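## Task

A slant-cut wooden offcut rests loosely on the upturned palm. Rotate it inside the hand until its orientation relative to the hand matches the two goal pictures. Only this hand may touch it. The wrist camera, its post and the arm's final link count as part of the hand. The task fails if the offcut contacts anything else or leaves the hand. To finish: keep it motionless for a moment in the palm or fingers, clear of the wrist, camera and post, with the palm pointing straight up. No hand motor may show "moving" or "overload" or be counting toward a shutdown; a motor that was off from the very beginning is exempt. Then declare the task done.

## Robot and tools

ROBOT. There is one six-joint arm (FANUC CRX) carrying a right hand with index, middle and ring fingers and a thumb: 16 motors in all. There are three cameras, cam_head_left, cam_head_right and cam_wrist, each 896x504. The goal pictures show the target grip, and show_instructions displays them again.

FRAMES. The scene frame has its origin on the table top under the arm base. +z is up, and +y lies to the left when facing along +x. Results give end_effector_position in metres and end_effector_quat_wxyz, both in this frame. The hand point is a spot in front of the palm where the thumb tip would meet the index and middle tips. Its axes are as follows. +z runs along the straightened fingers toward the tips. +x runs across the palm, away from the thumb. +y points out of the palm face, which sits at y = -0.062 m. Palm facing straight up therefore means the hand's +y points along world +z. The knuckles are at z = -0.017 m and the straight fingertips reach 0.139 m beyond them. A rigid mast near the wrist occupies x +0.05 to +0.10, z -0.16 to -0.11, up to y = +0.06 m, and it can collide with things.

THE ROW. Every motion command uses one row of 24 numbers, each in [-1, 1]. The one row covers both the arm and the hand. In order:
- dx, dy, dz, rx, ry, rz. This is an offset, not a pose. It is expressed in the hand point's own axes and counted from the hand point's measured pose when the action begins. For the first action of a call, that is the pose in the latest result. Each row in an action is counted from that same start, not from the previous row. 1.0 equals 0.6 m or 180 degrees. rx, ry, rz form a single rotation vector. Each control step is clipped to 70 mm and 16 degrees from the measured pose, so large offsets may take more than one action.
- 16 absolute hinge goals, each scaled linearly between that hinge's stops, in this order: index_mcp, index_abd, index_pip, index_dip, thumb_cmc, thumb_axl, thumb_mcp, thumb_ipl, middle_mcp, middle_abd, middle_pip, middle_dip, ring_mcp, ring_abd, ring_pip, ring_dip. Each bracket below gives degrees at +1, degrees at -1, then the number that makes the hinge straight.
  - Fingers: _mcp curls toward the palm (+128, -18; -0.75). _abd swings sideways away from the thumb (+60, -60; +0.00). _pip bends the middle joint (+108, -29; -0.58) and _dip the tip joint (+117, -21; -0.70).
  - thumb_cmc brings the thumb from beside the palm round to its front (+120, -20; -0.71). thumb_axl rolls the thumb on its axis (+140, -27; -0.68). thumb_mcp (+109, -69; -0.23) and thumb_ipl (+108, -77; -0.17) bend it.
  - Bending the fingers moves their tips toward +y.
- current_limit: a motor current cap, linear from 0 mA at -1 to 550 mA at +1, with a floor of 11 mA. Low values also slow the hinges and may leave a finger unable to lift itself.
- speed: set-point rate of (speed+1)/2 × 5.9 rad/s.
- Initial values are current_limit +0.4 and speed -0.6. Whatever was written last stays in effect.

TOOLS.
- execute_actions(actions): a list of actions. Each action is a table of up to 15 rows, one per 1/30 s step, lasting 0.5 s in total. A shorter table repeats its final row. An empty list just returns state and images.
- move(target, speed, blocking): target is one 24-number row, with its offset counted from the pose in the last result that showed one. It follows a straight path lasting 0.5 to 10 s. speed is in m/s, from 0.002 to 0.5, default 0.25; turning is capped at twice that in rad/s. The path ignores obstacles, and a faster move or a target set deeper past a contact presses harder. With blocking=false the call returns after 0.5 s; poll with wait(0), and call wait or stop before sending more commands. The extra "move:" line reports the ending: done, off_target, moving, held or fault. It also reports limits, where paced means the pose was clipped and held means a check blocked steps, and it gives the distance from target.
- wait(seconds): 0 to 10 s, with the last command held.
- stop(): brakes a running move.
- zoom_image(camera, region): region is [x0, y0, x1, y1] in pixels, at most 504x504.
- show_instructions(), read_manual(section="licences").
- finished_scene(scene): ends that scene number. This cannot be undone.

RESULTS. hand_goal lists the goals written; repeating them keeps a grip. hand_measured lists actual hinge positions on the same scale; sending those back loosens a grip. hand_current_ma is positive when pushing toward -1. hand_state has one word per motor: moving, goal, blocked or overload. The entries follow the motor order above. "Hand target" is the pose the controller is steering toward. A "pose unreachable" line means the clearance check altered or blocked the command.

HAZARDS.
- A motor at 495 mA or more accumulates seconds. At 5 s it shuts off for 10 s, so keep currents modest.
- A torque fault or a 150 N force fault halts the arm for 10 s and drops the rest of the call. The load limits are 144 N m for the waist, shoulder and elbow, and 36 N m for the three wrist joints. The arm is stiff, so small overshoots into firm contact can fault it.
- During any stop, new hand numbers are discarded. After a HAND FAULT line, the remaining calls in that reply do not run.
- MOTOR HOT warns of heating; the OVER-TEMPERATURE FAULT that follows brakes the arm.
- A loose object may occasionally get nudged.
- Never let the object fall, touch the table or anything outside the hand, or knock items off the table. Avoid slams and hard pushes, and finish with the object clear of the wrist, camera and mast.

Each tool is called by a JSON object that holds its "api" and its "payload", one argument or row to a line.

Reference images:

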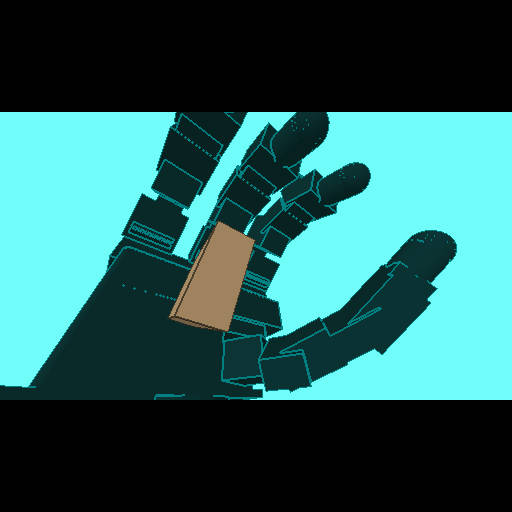

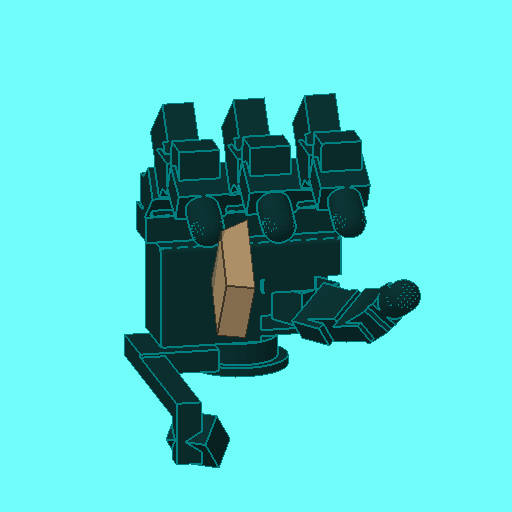

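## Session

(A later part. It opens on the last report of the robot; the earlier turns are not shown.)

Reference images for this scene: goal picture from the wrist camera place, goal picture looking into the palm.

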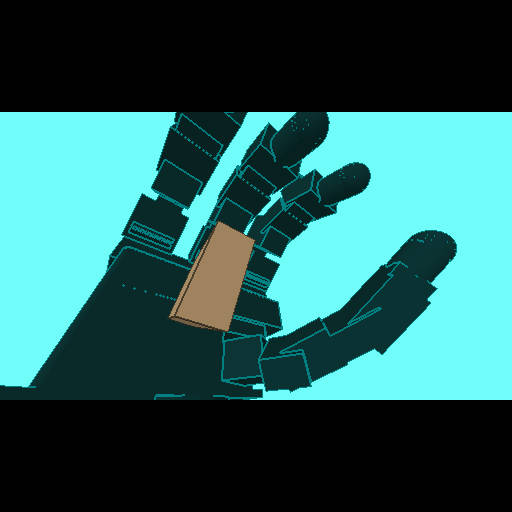

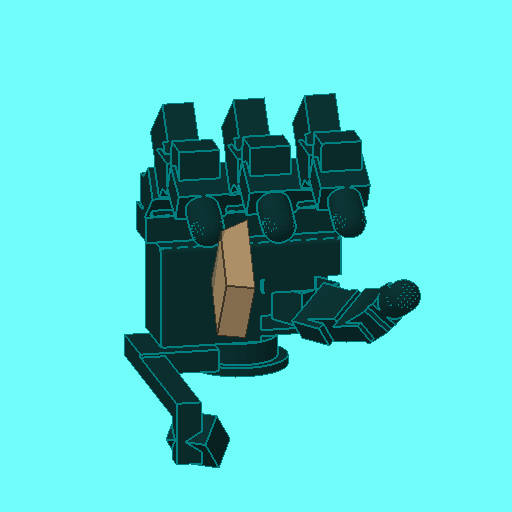

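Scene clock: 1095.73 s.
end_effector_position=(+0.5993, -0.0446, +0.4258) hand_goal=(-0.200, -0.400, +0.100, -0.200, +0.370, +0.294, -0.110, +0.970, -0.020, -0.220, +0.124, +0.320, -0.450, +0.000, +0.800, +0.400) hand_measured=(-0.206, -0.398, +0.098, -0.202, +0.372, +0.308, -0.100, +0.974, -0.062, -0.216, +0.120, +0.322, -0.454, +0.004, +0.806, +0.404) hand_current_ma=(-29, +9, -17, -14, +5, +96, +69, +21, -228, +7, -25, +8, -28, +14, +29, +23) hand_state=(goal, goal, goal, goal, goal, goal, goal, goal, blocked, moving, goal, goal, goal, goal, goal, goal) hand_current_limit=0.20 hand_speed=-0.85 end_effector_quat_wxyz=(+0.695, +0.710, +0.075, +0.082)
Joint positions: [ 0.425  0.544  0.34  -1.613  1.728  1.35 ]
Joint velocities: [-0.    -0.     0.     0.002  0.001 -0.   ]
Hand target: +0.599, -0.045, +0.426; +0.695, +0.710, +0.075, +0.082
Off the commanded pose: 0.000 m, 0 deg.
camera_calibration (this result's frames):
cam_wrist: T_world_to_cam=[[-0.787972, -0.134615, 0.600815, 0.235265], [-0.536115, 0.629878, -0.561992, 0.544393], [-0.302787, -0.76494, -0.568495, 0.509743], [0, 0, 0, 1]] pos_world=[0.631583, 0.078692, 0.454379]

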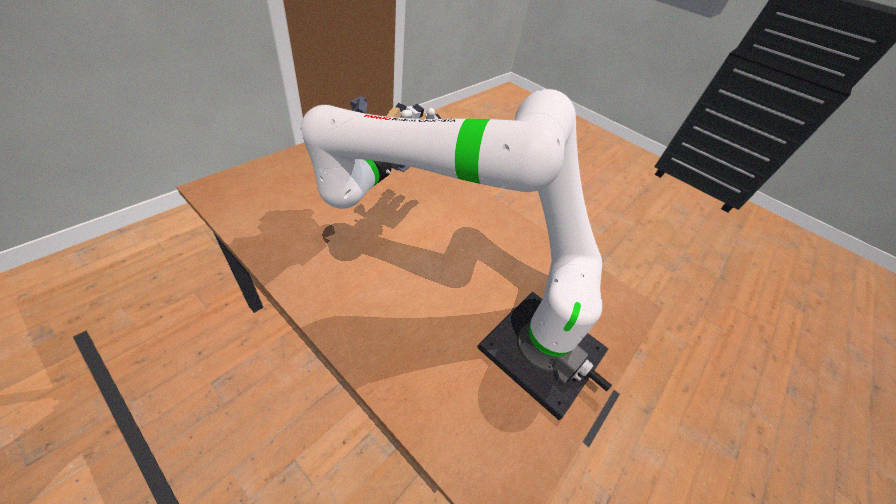

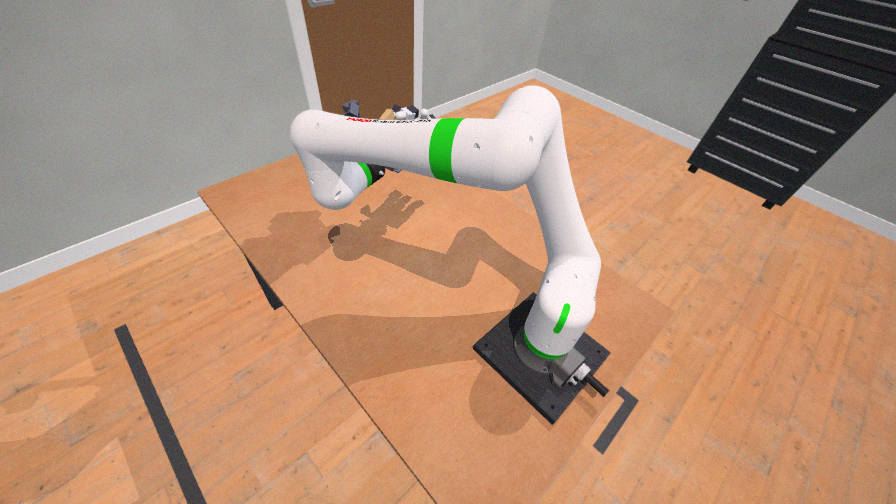

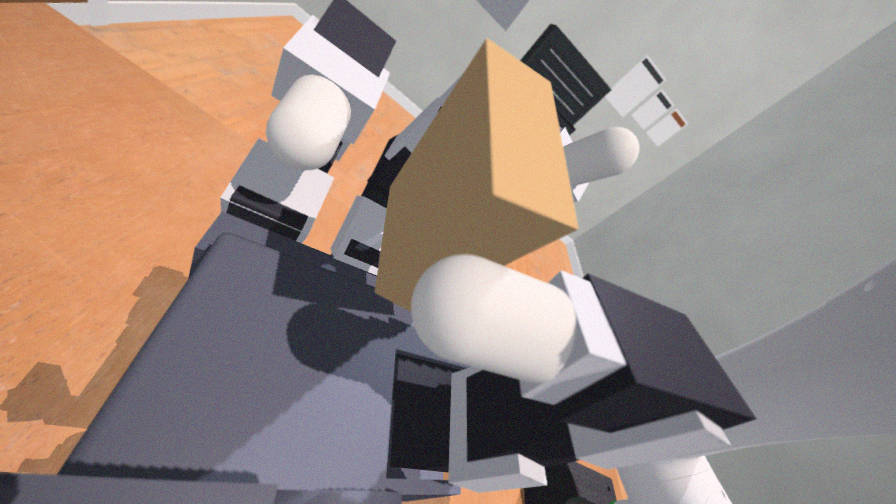

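{"api": "zoom_image", "payload": {
  "camera": "cam_wrist",
  "region": [300, 0, 700, 400]
}}

{"api": "execute_actions", "payload": {
  "actions": []
}}

Region (300, 0, 700, 400) of cam_wrist's 896x504 image, scaled by 1.260, with more detail than that image has.

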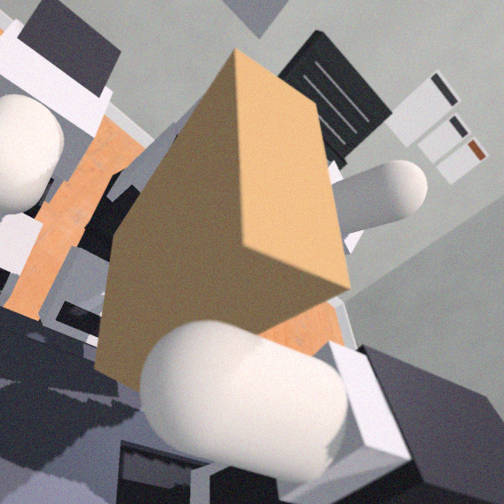

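Scene clock: 1102.63 s.
end_effector_position=(+0.5993, -0.0446, +0.4258) hand_goal=(-0.200, -0.400, +0.100, -0.200, +0.370, +0.294, -0.110, +0.970, -0.020, -0.220, +0.124, +0.320, -0.450, +0.000, +0.800, +0.400) hand_measured=(-0.206, -0.398, +0.098, -0.202, +0.372, +0.308, -0.100, +0.974, -0.062, -0.218, +0.120, +0.322, -0.454, +0.004, +0.806, +0.404) hand_current_ma=(-29, +9, -17, -14, +6, +96, +69, +21, -228, +10, -25, +8, -28, +14, +29, +23) hand_state=(goal, goal, goal, goal, goal, goal, goal, goal, blocked, goal, goal, goal, goal, goal, goal, goal) hand_current_limit=0.20 hand_speed=-0.85 end_effector_quat_wxyz=(+0.695, +0.710, +0.075, +0.082)
Joint positions: [ 0.425  0.544  0.34  -1.613  1.728  1.35 ]
Joint velocities: [0.    0.001 0.    0.    0.001 0.   ]
Hand target: +0.599, -0.045, +0.426; +0.695, +0.710, +0.075, +0.082
Off the commanded pose: 0.000 m, 0 deg.
camera_calibration (this result's frames):
cam_wrist: T_world_to_cam=[[-0.787972, -0.134615, 0.600815, 0.235265], [-0.536116, 0.629877, -0.561991, 0.544393], [-0.302787, -0.76494, -0.568495, 0.509743], [0, 0, 0, 1]] pos_world=[0.631583, 0.078692, 0.454379]

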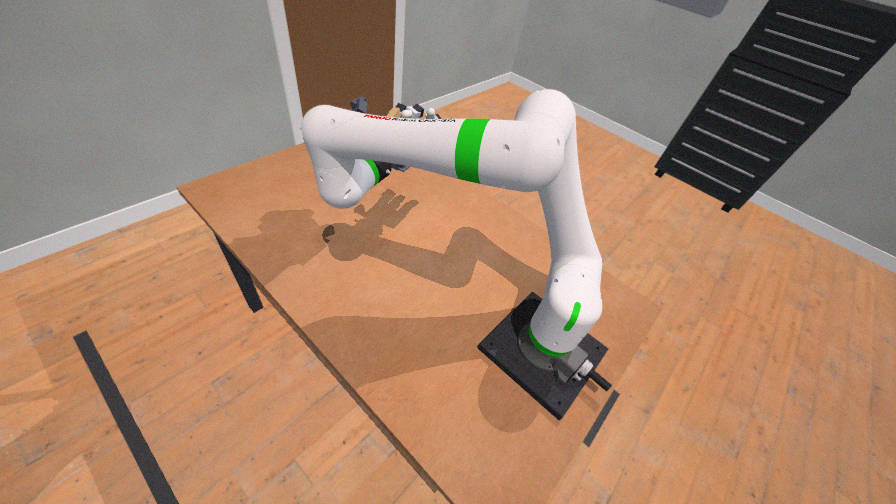

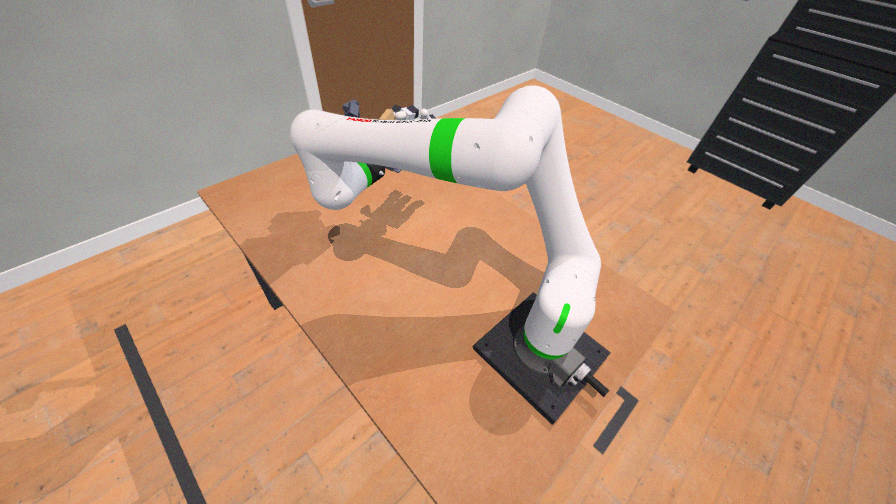

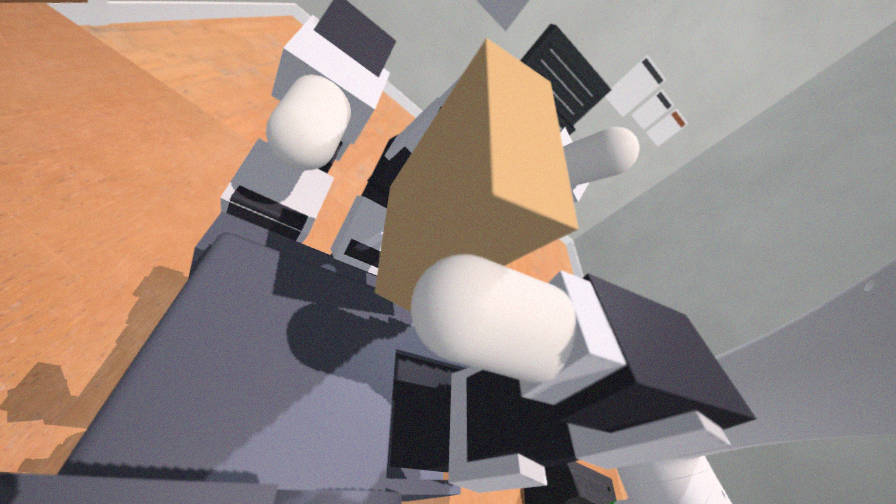

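{"api": "execute_actions", "payload": {
  "actions": [
    [[0,0,0,0,0,0,-0.2,-0.4,0.1,-0.2,0.42,0.29,-0.145,0.97,0.005,-0.30,0.085,0.28,-0.45,0,0.8,0.4,0.2,-0.88]],
    [[0,0,0,0,0,0,-0.2,-0.4,0.1,-0.2,0.42,0.29,-0.145,0.97,0.005,-0.30,0.085,0.28,-0.45,0,0.8,0.4,0.2,-0.88]]
  ]
}}

{"api": "zoom_image", "payload": {
  "camera": "cam_wrist",
  "region": [300, 0, 700, 400]
}}

Scene clock: 1138.10 s.
end_effector_position=(+0.5993, -0.0446, +0.4258) hand_goal=(-0.200, -0.400, +0.100, -0.200, +0.420, +0.290, -0.146, +0.970, +0.004, -0.300, +0.084, +0.280, -0.450, +0.000, +0.800, +0.400) hand_measured=(-0.206, -0.398, +0.098, -0.202, +0.420, +0.292, -0.140, +0.974, -0.012, -0.298, +0.082, +0.282, -0.456, +0.002, +0.806, +0.404) hand_current_ma=(-30, +8, -16, -13, +2, +13, +34, +21, -83, +9, -6, +15, -31, +9, +28, +23) hand_state=(goal, goal, goal, goal, goal, goal, goal, goal, goal, goal, goal, goal, goal, goal, goal, goal) hand_current_limit=0.20 hand_speed=-0.88 end_effector_quat_wxyz=(+0.695, +0.710, +0.075, +0.082)
Joint positions: [ 0.425  0.544  0.34  -1.613  1.728  1.35 ]
Joint velocities: [ 0.     0.    -0.001  0.001 -0.     0.001]
Hand target: +0.599, -0.045, +0.426; +0.695, +0.710, +0.075, +0.082
Off the commanded pose: 0.000 m, 0 deg.
camera_calibration (this result's frames):
cam_wrist: T_world_to_cam=[[-0.787972, -0.134615, 0.600815, 0.235265], [-0.536115, 0.629878, -0.561992, 0.544393], [-0.302788, -0.76494, -0.568495, 0.509743], [0, 0, 0, 1]] pos_world=[0.631583, 0.078692, 0.45438]

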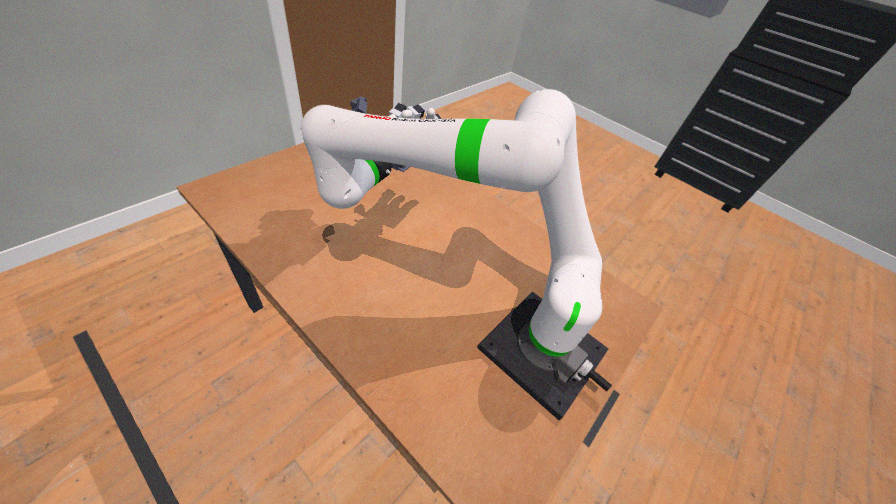

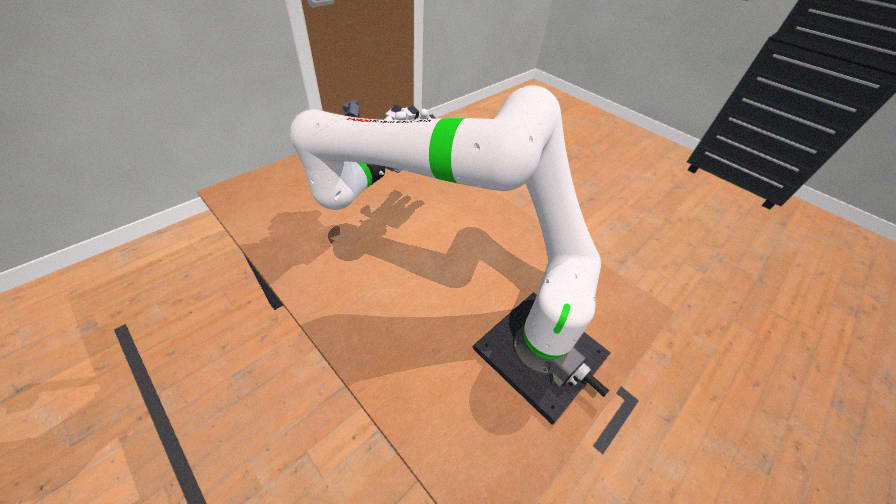

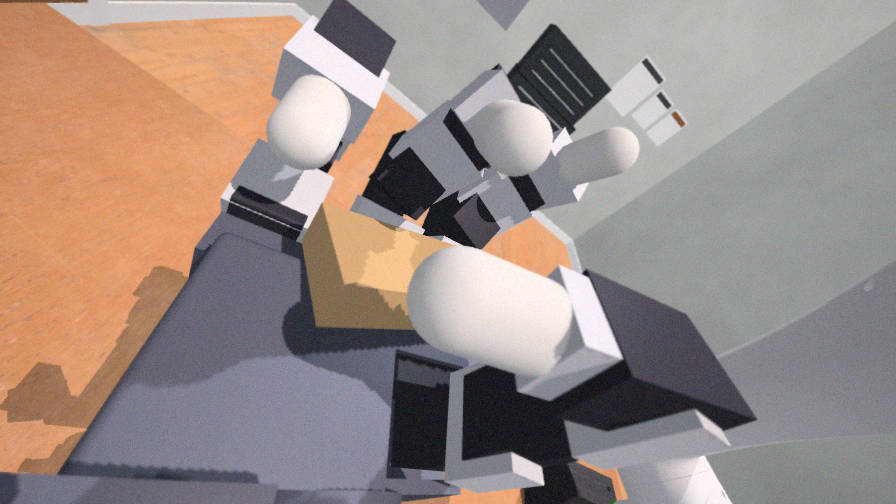

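Region (300, 0, 700, 400) of cam_wrist's 896x504 image, scaled by 1.260, with more detail than that image has.

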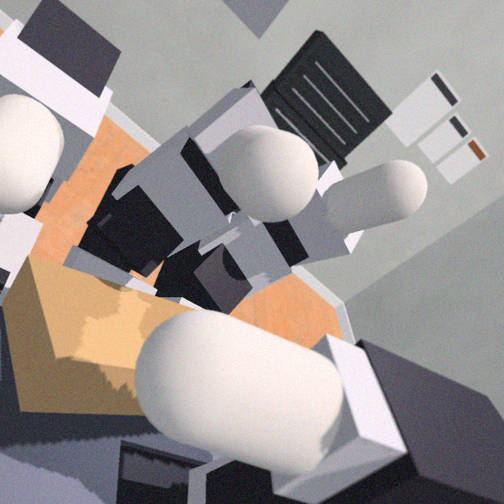

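{"api": "execute_actions", "payload": {
  "actions": [
    [[0,0,0,0,0,0,-0.2,-0.4,0.1,-0.2,0.1,0.5,0.0,0.6,-0.3,0,0.3,0.3,-0.45,0,0.8,0.4,0.2,-0.5]],
    [[0,0,0,0,0,0,-0.2,-0.4,0.1,-0.2,-0.3,0.5,0.1,0.3,-0.5,0,0.5,0.5,-0.45,0,0.8,0.4,0.2,-0.5]]
  ]
}}

Scene clock: 1163.13 s.
end_effector_position=(+0.5993, -0.0446, +0.4258) hand_goal=(-0.200, -0.400, +0.100, -0.200, -0.300, +0.500, +0.100, +0.300, -0.500, +0.000, +0.500, +0.500, -0.450, +0.000, +0.800, +0.400) hand_measured=(-0.206, -0.398, +0.098, -0.202, -0.304, +0.498, +0.098, +0.314, -0.506, -0.004, +0.498, +0.498, -0.456, +0.002, +0.806, +0.404) hand_current_ma=(-30, +8, -16, -13, -35, -11, -16, -1, -37, -14, -12, -11, -31, +9, +28, +23) hand_state=(goal, goal, goal, goal, moving, goal, goal, moving, goal, goal, goal, goal, goal, goal, goal, goal) hand_current_limit=0.20 hand_speed=-0.50 end_effector_quat_wxyz=(+0.695, +0.710, +0.075, +0.082)
Joint positions: [ 0.425  0.544  0.34  -1.613  1.728  1.35 ]
Joint velocities: [-0.     0.001  0.001 -0.001 -0.001 -0.001]
Hand target: +0.599, -0.045, +0.426; +0.695, +0.710, +0.075, +0.082
Off the commanded pose: 0.000 m, 0 deg.
camera_calibration (this result's frames):
cam_wrist: T_world_to_cam=[[-0.787972, -0.134616, 0.600815, 0.235265], [-0.536116, 0.629877, -0.561991, 0.544393], [-0.302787, -0.76494, -0.568495, 0.509743], [0, 0, 0, 1]] pos_world=[0.631583, 0.0786921, 0.454379]

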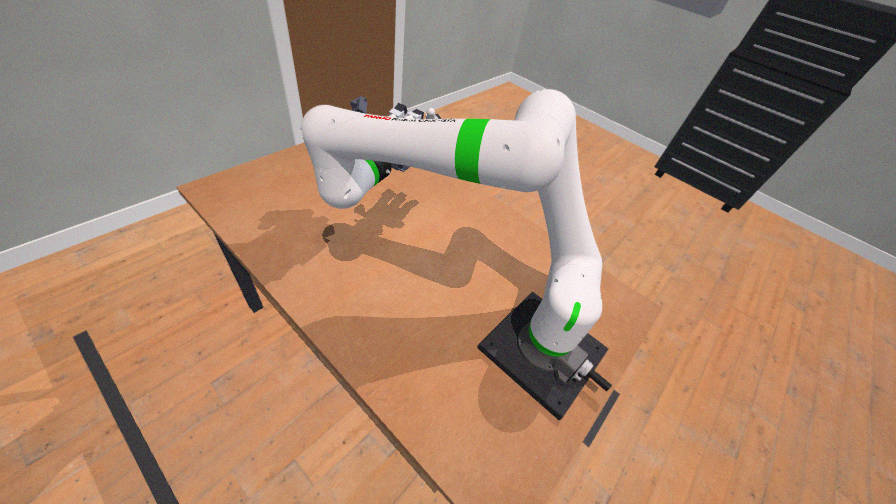

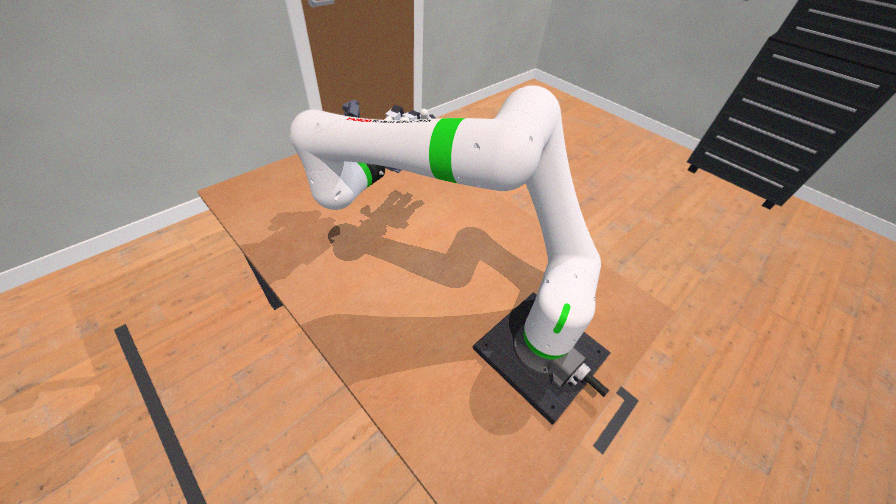

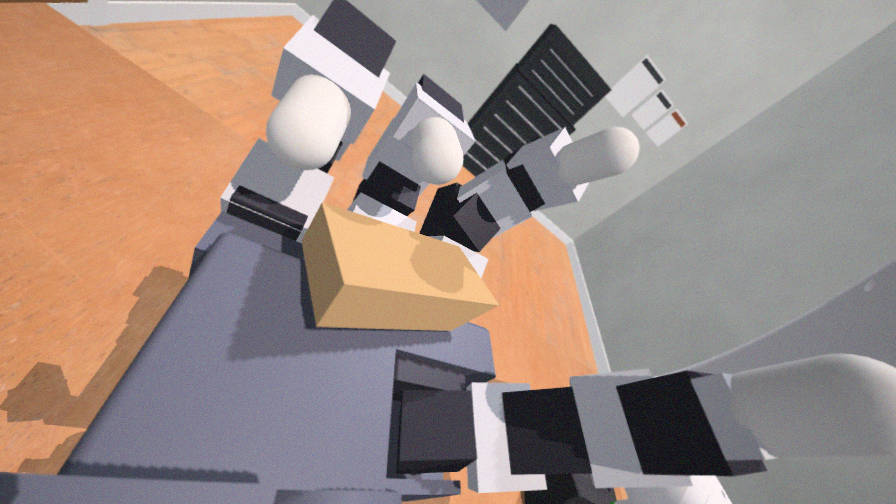

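{"api": "execute_actions", "payload": {
  "actions": [
    [[0,0,0,0,0,0,0.0,0,-0.4,-0.5,-0.3,0.5,0.1,0.3,0.0,0,-0.4,-0.5,-0.2,0,0.2,0,0.2,-0.5]],
    [[0,0,0,0,0,0,0.4,0,-0.6,-0.7,-0.3,0.5,0.1,0.3,0.4,0,-0.6,-0.7,0,0,-0.3,-0.3,0.2,-0.6]],
    [[0,0,0,0,0,0,0.65,0,-0.6,-0.7,-0.3,0.5,0.1,0.3,0.65,0,-0.6,-0.7,0,0,-0.3,-0.3,0.2,-0.6]]
  ]
}}

Scene clock: 1196.53 s.
end_effector_position=(+0.5993, -0.0446, +0.4258) hand_goal=(+0.650, +0.000, -0.600, -0.700, -0.300, +0.500, +0.100, +0.300, +0.650, +0.000, -0.600, -0.700, +0.000, +0.000, -0.300, -0.300) hand_measured=(+0.632, -0.004, -0.598, -0.698, -0.306, +0.498, +0.098, +0.302, +0.500, -0.004, -0.598, -0.698, -0.014, +0.002, -0.298, -0.296) hand_current_ma=(-103, -14, +6, +14, -26, -11, -16, +18, -93, -14, +9, +14, -81, +9, +9, +17) hand_state=(goal, goal, goal, goal, goal, goal, goal, goal, moving, goal, goal, goal, goal, goal, goal, goal) hand_current_limit=0.20 hand_speed=-0.60 end_effector_quat_wxyz=(+0.695, +0.710, +0.075, +0.082)
Joint positions: [ 0.425  0.544  0.34  -1.613  1.728  1.35 ]
Joint velocities: [ 0.     0.     0.001  0.     0.001 -0.001]
Hand target: +0.599, -0.045, +0.426; +0.695, +0.710, +0.075, +0.082
Off the commanded pose: 0.000 m, 0 deg.
camera_calibration (this result's frames):
cam_wrist: T_world_to_cam=[[-0.787972, -0.134616, 0.600815, 0.235265], [-0.536116, 0.629877, -0.561992, 0.544393], [-0.302787, -0.76494, -0.568495, 0.509742], [0, 0, 0, 1]] pos_world=[0.631583, 0.0786921, 0.454379]

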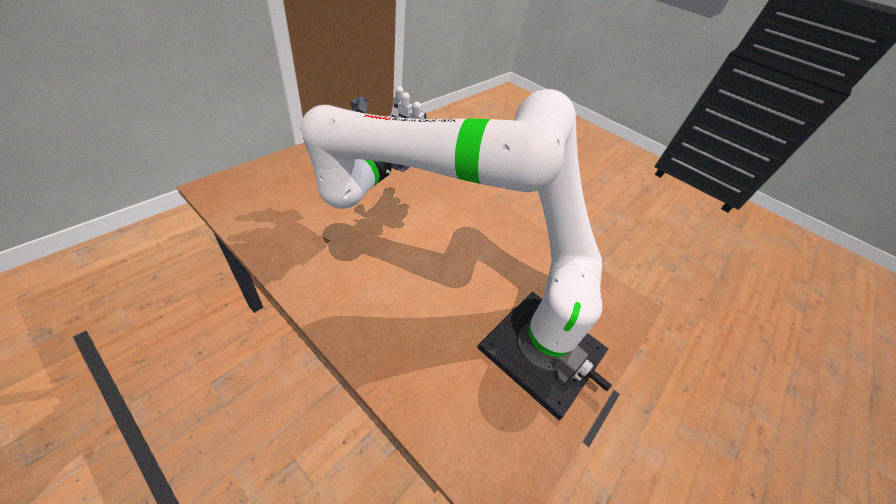

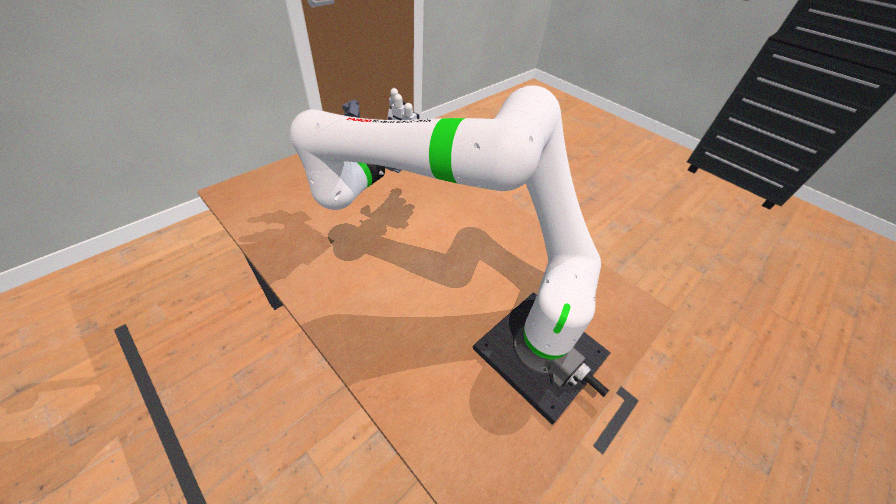

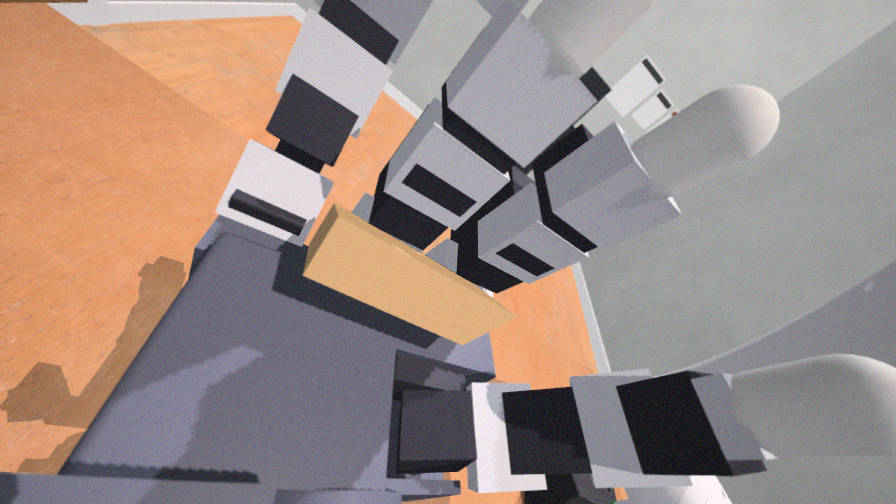

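{"api": "execute_actions", "payload": {
  "actions": []
}}

Scene clock: 1211.20 s.
end_effector_position=(+0.5993, -0.0446, +0.4258) hand_goal=(+0.650, +0.000, -0.600, -0.700, -0.300, +0.500, +0.100, +0.300, +0.650, +0.000, -0.600, -0.700, +0.000, +0.000, -0.300, -0.300) hand_measured=(+0.628, -0.004, -0.598, -0.698, -0.306, +0.498, +0.098, +0.302, +0.610, -0.004, -0.598, -0.698, -0.014, +0.002, -0.298, -0.296) hand_current_ma=(-126, -18, +6, +14, -26, -11, -16, +18, -213, -14, +9, +14, -81, +9, +9, +17) hand_state=(blocked, goal, goal, goal, goal, goal, goal, goal, blocked, goal, goal, goal, goal, goal, goal, goal) hand_current_limit=0.20 hand_speed=-0.60 end_effector_quat_wxyz=(+0.695, +0.710, +0.075, +0.082)
Joint positions: [ 0.425  0.544  0.34  -1.613  1.728  1.35 ]
Joint velocities: [ 0.    -0.001  0.001 -0.001  0.     0.001]
Hand target: +0.599, -0.045, +0.426; +0.695, +0.710, +0.075, +0.082
Off the commanded pose: 0.000 m, 0 deg.
camera_calibration (this result's frames):
cam_wrist: T_world_to_cam=[[-0.787972, -0.134615, 0.600815, 0.235265], [-0.536115, 0.629878, -0.561992, 0.544393], [-0.302787, -0.76494, -0.568495, 0.509743], [0, 0, 0, 1]] pos_world=[0.631583, 0.078692, 0.454379]

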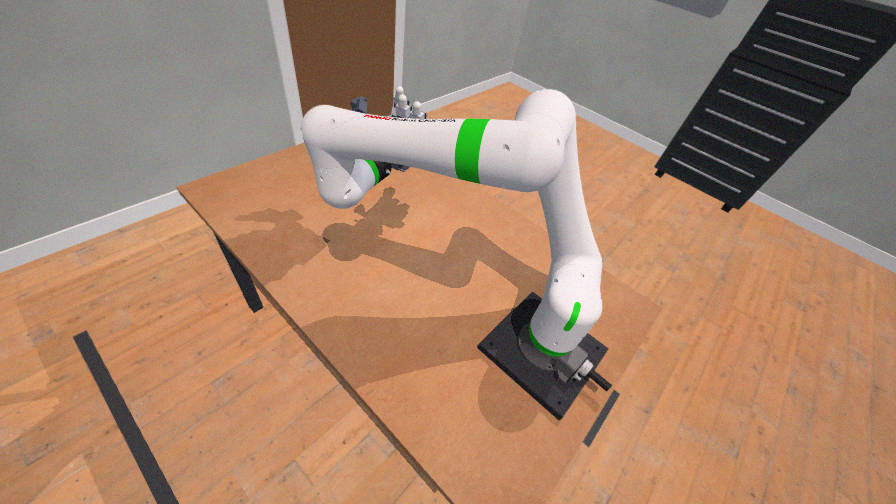

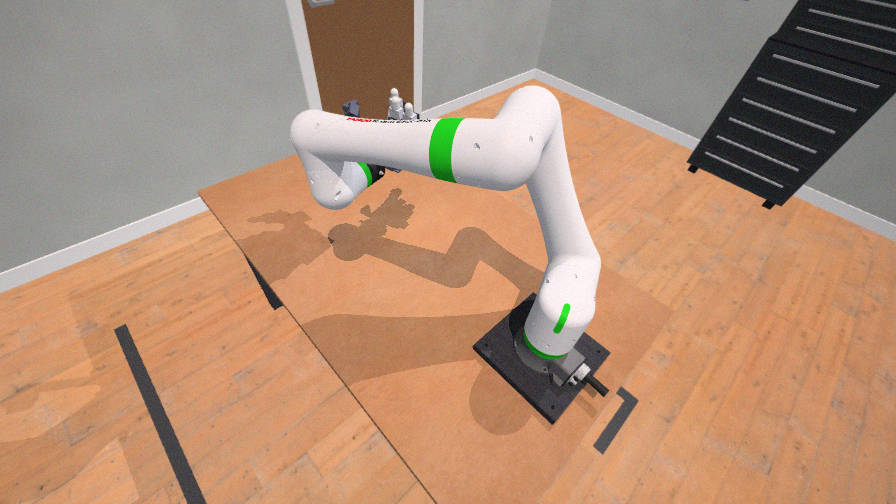

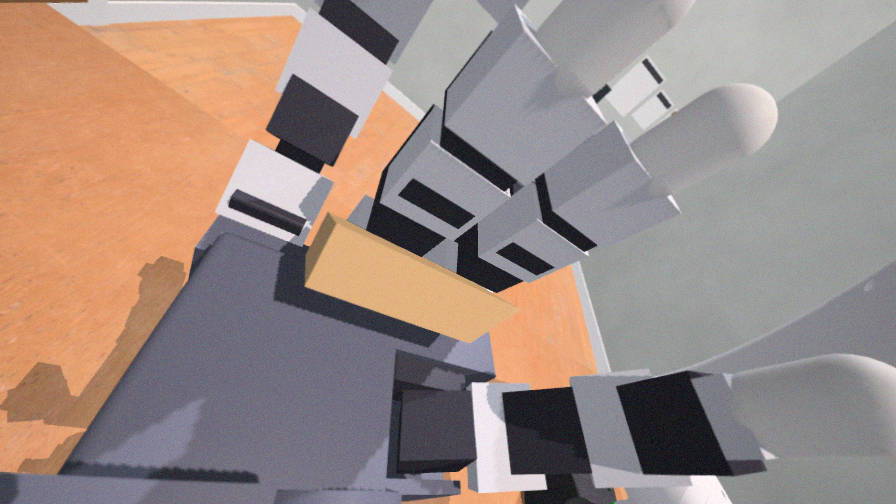

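{"api": "execute_actions", "payload": {
  "actions": [
    [[0,0,0,0,0,0,0.1,0,-0.3,-0.3,-0.286,0.42,0.5,0.97,0.1,0,-0.3,-0.3,-0.3,0,0.0,0,0.2,-0.5]],
    [[0,0,0,0,0,0,-0.4,0,0.1,0,-0.286,0.38,0.73,0.97,-0.4,0,0.1,0,-0.5,0,0.2,0,0.2,-0.5]],
    [[0,0,0,0,0,0,-0.75,0,0.4,0.2,-0.286,0.38,0.73,0.97,-0.75,0,0.4,0.2,-0.6,0,0.3,0.2,0.2,-0.5]]
  ]
}}

Scene clock: 1241.60 s.
end_effector_position=(+0.5993, -0.0446, +0.4258) hand_goal=(-0.750, +0.000, +0.400, +0.200, -0.286, +0.380, +0.730, +0.970, -0.750, +0.000, +0.400, +0.200, -0.600, +0.000, +0.300, +0.200) hand_measured=(-0.754, -0.004, +0.396, +0.198, -0.290, +0.382, +0.730, +0.970, -0.758, -0.004, +0.396, +0.198, -0.606, +0.002, +0.296, +0.198) hand_current_ma=(-46, -14, -26, -13, -20, +13, +6, -6, -45, -14, -24, -12, -39, +9, -22, -13) hand_state=(moving, goal, goal, goal, goal, goal, goal, goal, goal, goal, moving, goal, goal, goal, goal, goal) hand_current_limit=0.20 hand_speed=-0.50 end_effector_quat_wxyz=(+0.695, +0.710, +0.075, +0.082)
Joint positions: [ 0.425  0.544  0.34  -1.613  1.728  1.35 ]
Joint velocities: [ 0.     0.002 -0.     0.    -0.     0.001]
Hand target: +0.599, -0.045, +0.426; +0.695, +0.710, +0.075, +0.082
Off the commanded pose: 0.000 m, 0 deg.
camera_calibration (this result's frames):
cam_wrist: T_world_to_cam=[[-0.787972, -0.134616, 0.600815, 0.235265], [-0.536116, 0.629877, -0.561991, 0.544393], [-0.302787, -0.76494, -0.568495, 0.509742], [0, 0, 0, 1]] pos_world=[0.631583, 0.0786921, 0.454379]

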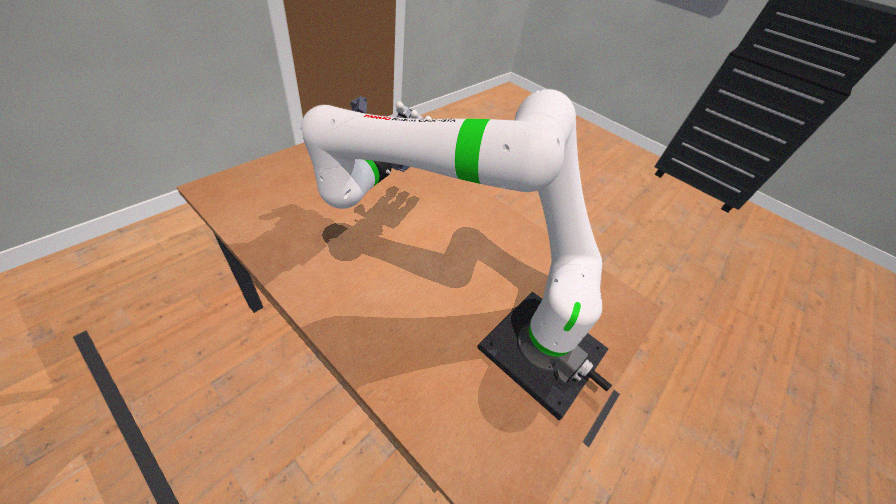

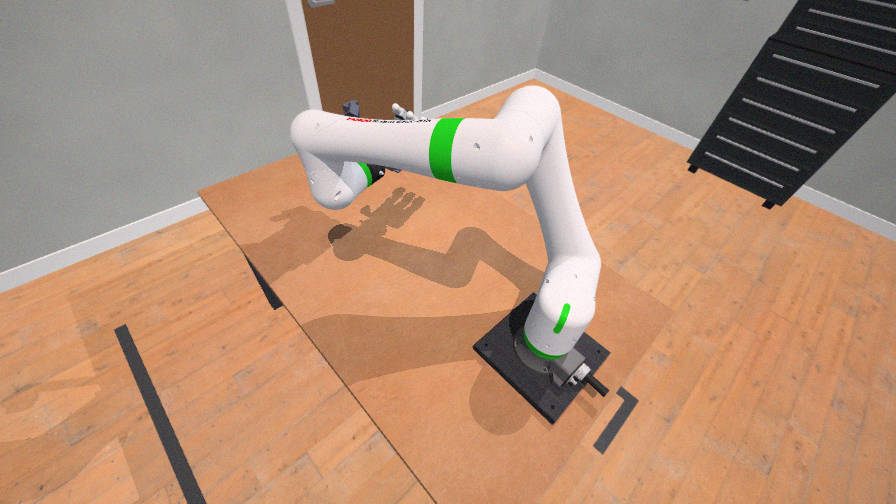

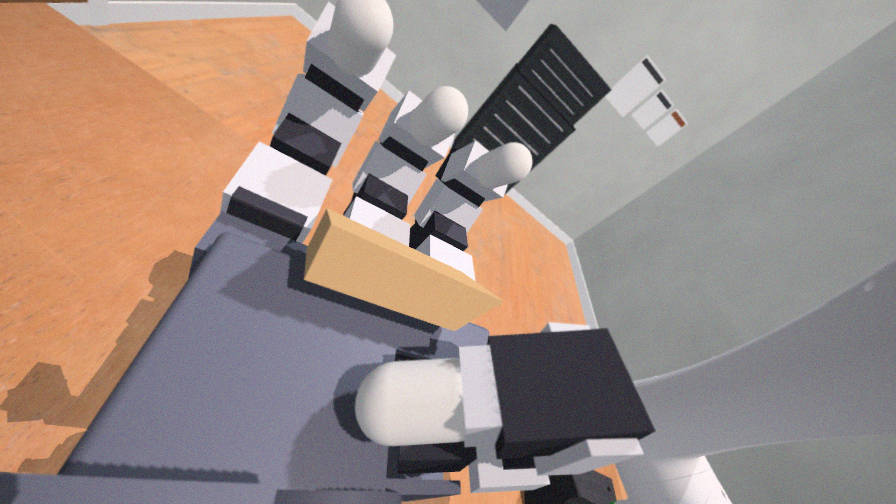

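{"api": "move", "payload": {
  "target": [0,0,0,-0.11,0,0,-0.75,0,0.4,0.2,-0.286,0.38,0.73,0.97,-0.75,0,0.4,0.2,-0.6,0,0.3,0.2,0.2,-0.5],
  "speed": 0.15
}}

Scene clock: 1254.23 s.
end_effector_position=(+0.5993, -0.0446, +0.4258) hand_goal=(-0.750, +0.000, +0.400, +0.200, -0.286, +0.380, +0.730, +0.970, -0.750, +0.000, +0.400, +0.200, -0.600, +0.000, +0.300, +0.200) hand_measured=(-0.756, -0.004, +0.398, +0.198, -0.290, +0.382, +0.730, +0.970, -0.758, -0.002, +0.398, +0.198, -0.606, +0.002, +0.298, +0.198) hand_current_ma=(-41, -14, -14, -12, -20, +13, +6, -6, -46, -14, -14, -11, -40, +9, -13, -13) hand_state=(goal, goal, goal, goal, goal, goal, goal, goal, goal, goal, goal, goal, goal, goal, goal, goal) hand_current_limit=0.20 hand_speed=-0.50 end_effector_quat_wxyz=(+0.807, +0.580, +0.060, +0.095)
Joint positions: [ 0.417  0.654  0.27  -1.308  1.837  1.235]
Joint velocities: [-0.    -0.    -0.    -0.001 -0.001  0.   ]
Hand target: +0.599, -0.045, +0.426; +0.807, +0.580, +0.060, +0.095
Off the commanded pose: 0.000 m, 0 deg.
move: done
camera_calibration (this result's frames):
cam_wrist: T_world_to_cam=[[-0.833297, 0.0647173, 0.549025, 0.293319], [-0.481196, 0.403996, -0.77797, 0.593339], [-0.272152, -0.912468, -0.305507, 0.372863], [0, 0, 0, 1]] pos_world=[0.631409, 0.0815365, 0.414473]

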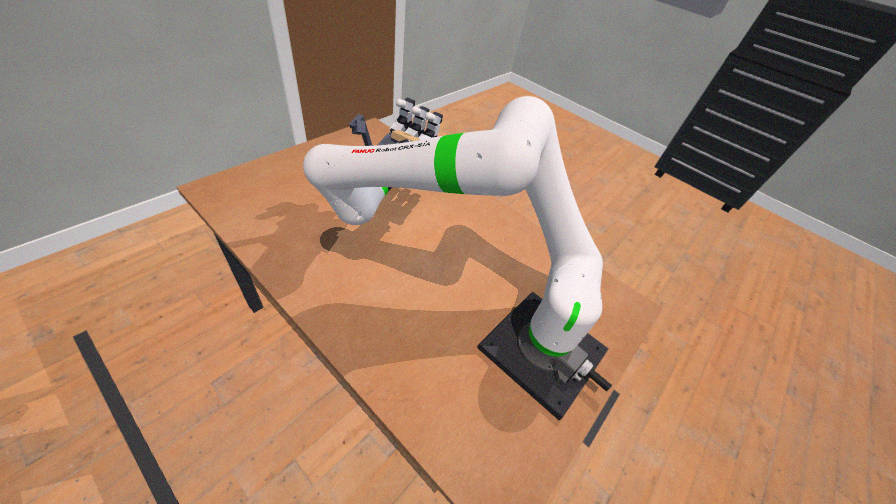

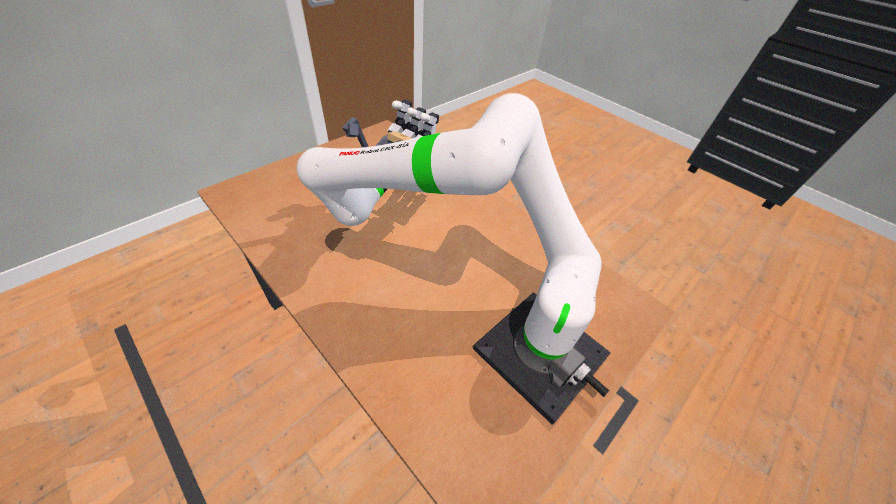

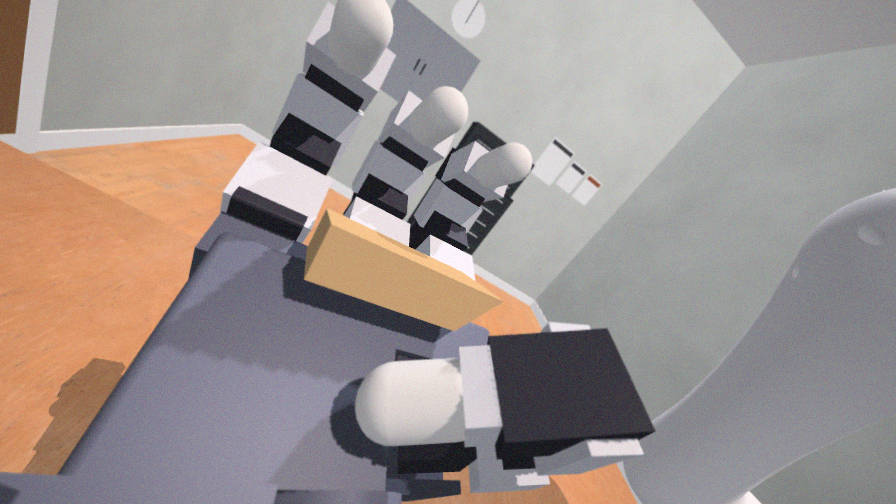

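{"api": "execute_actions", "payload": {
  "actions": [
    [[0,0,0,0,0,0,-0.98,0,0.6,0.3,-0.286,0.38,0.73,0.97,-0.98,0,0.6,0.3,-0.6,0,0.3,0.2,0.2,-0.5]]
  ]
}}

{"api": "zoom_image", "payload": {
  "camera": "cam_head_left",
  "region": [340, 80, 480, 180]
}}

Scene clock: 1269.37 s.
end_effector_position=(+0.5993, -0.0446, +0.4258) hand_goal=(-0.980, +0.000, +0.600, +0.300, -0.286, +0.380, +0.730, +0.970, -0.980, +0.000, +0.600, +0.300, -0.600, +0.000, +0.300, +0.200) hand_measured=(-0.986, -0.004, +0.598, +0.298, -0.290, +0.382, +0.730, +0.970, -0.988, -0.002, +0.598, +0.298, -0.606, +0.002, +0.298, +0.198) hand_current_ma=(-36, -14, -15, -12, -20, +13, +6, -6, -40, -14, -15, -11, -40, +9, -13, -13) hand_state=(goal, goal, goal, goal, goal, goal, goal, goal, goal, goal, goal, goal, goal, goal, goal, goal) hand_current_limit=0.20 hand_speed=-0.50 end_effector_quat_wxyz=(+0.807, +0.580, +0.060, +0.095)
Joint positions: [ 0.417  0.654  0.27  -1.308  1.837  1.235]
Joint velocities: [-0.    -0.001 -0.    -0.     0.     0.001]
Hand target: +0.599, -0.045, +0.426; +0.807, +0.580, +0.060, +0.095
Off the commanded pose: 0.000 m, 0 deg.
camera_calibration (this result's frames):
cam_wrist: T_world_to_cam=[[-0.833275, 0.0647464, 0.549055, 0.293311], [-0.481221, 0.403974, -0.777966, 0.59334], [-0.272174, -0.912476, -0.305464, 0.372848], [0, 0, 0, 1]] pos_world=[0.631416, 0.0815298, 0.414446]

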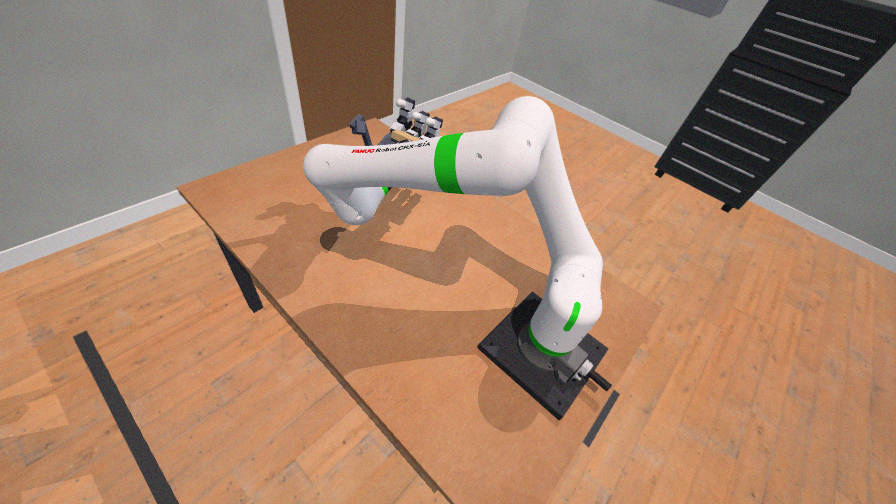

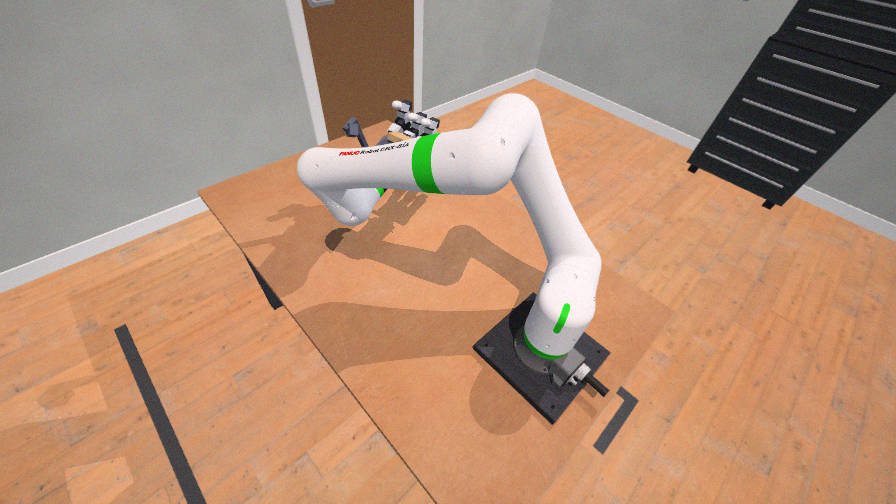

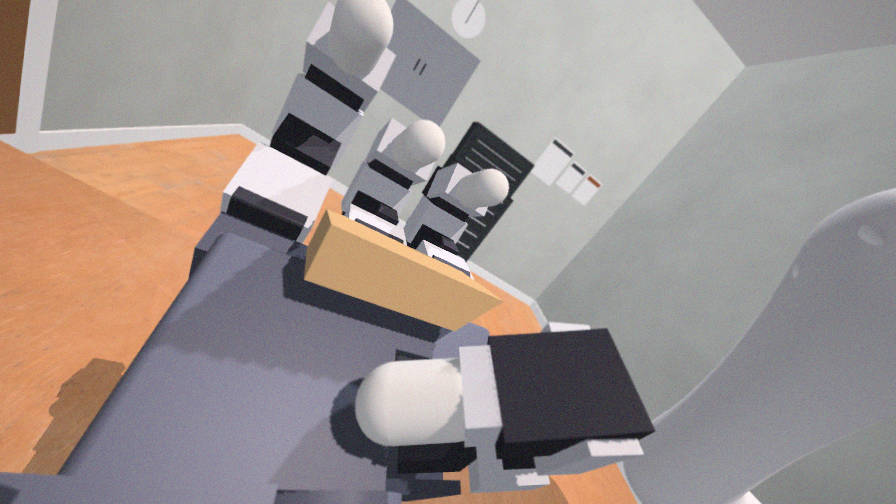

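Region (340, 80, 480, 180) of cam_head_left's 896x504 image, scaled by 3.600, with more detail than that image has; it fills the top 360 rows of this view, and the rest is white.

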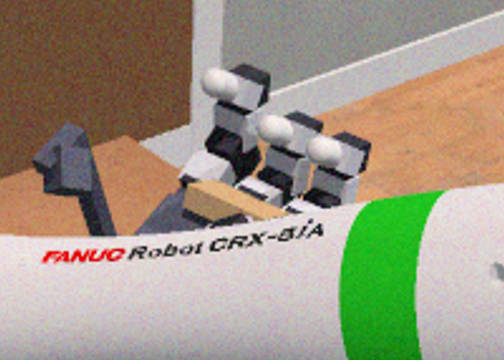

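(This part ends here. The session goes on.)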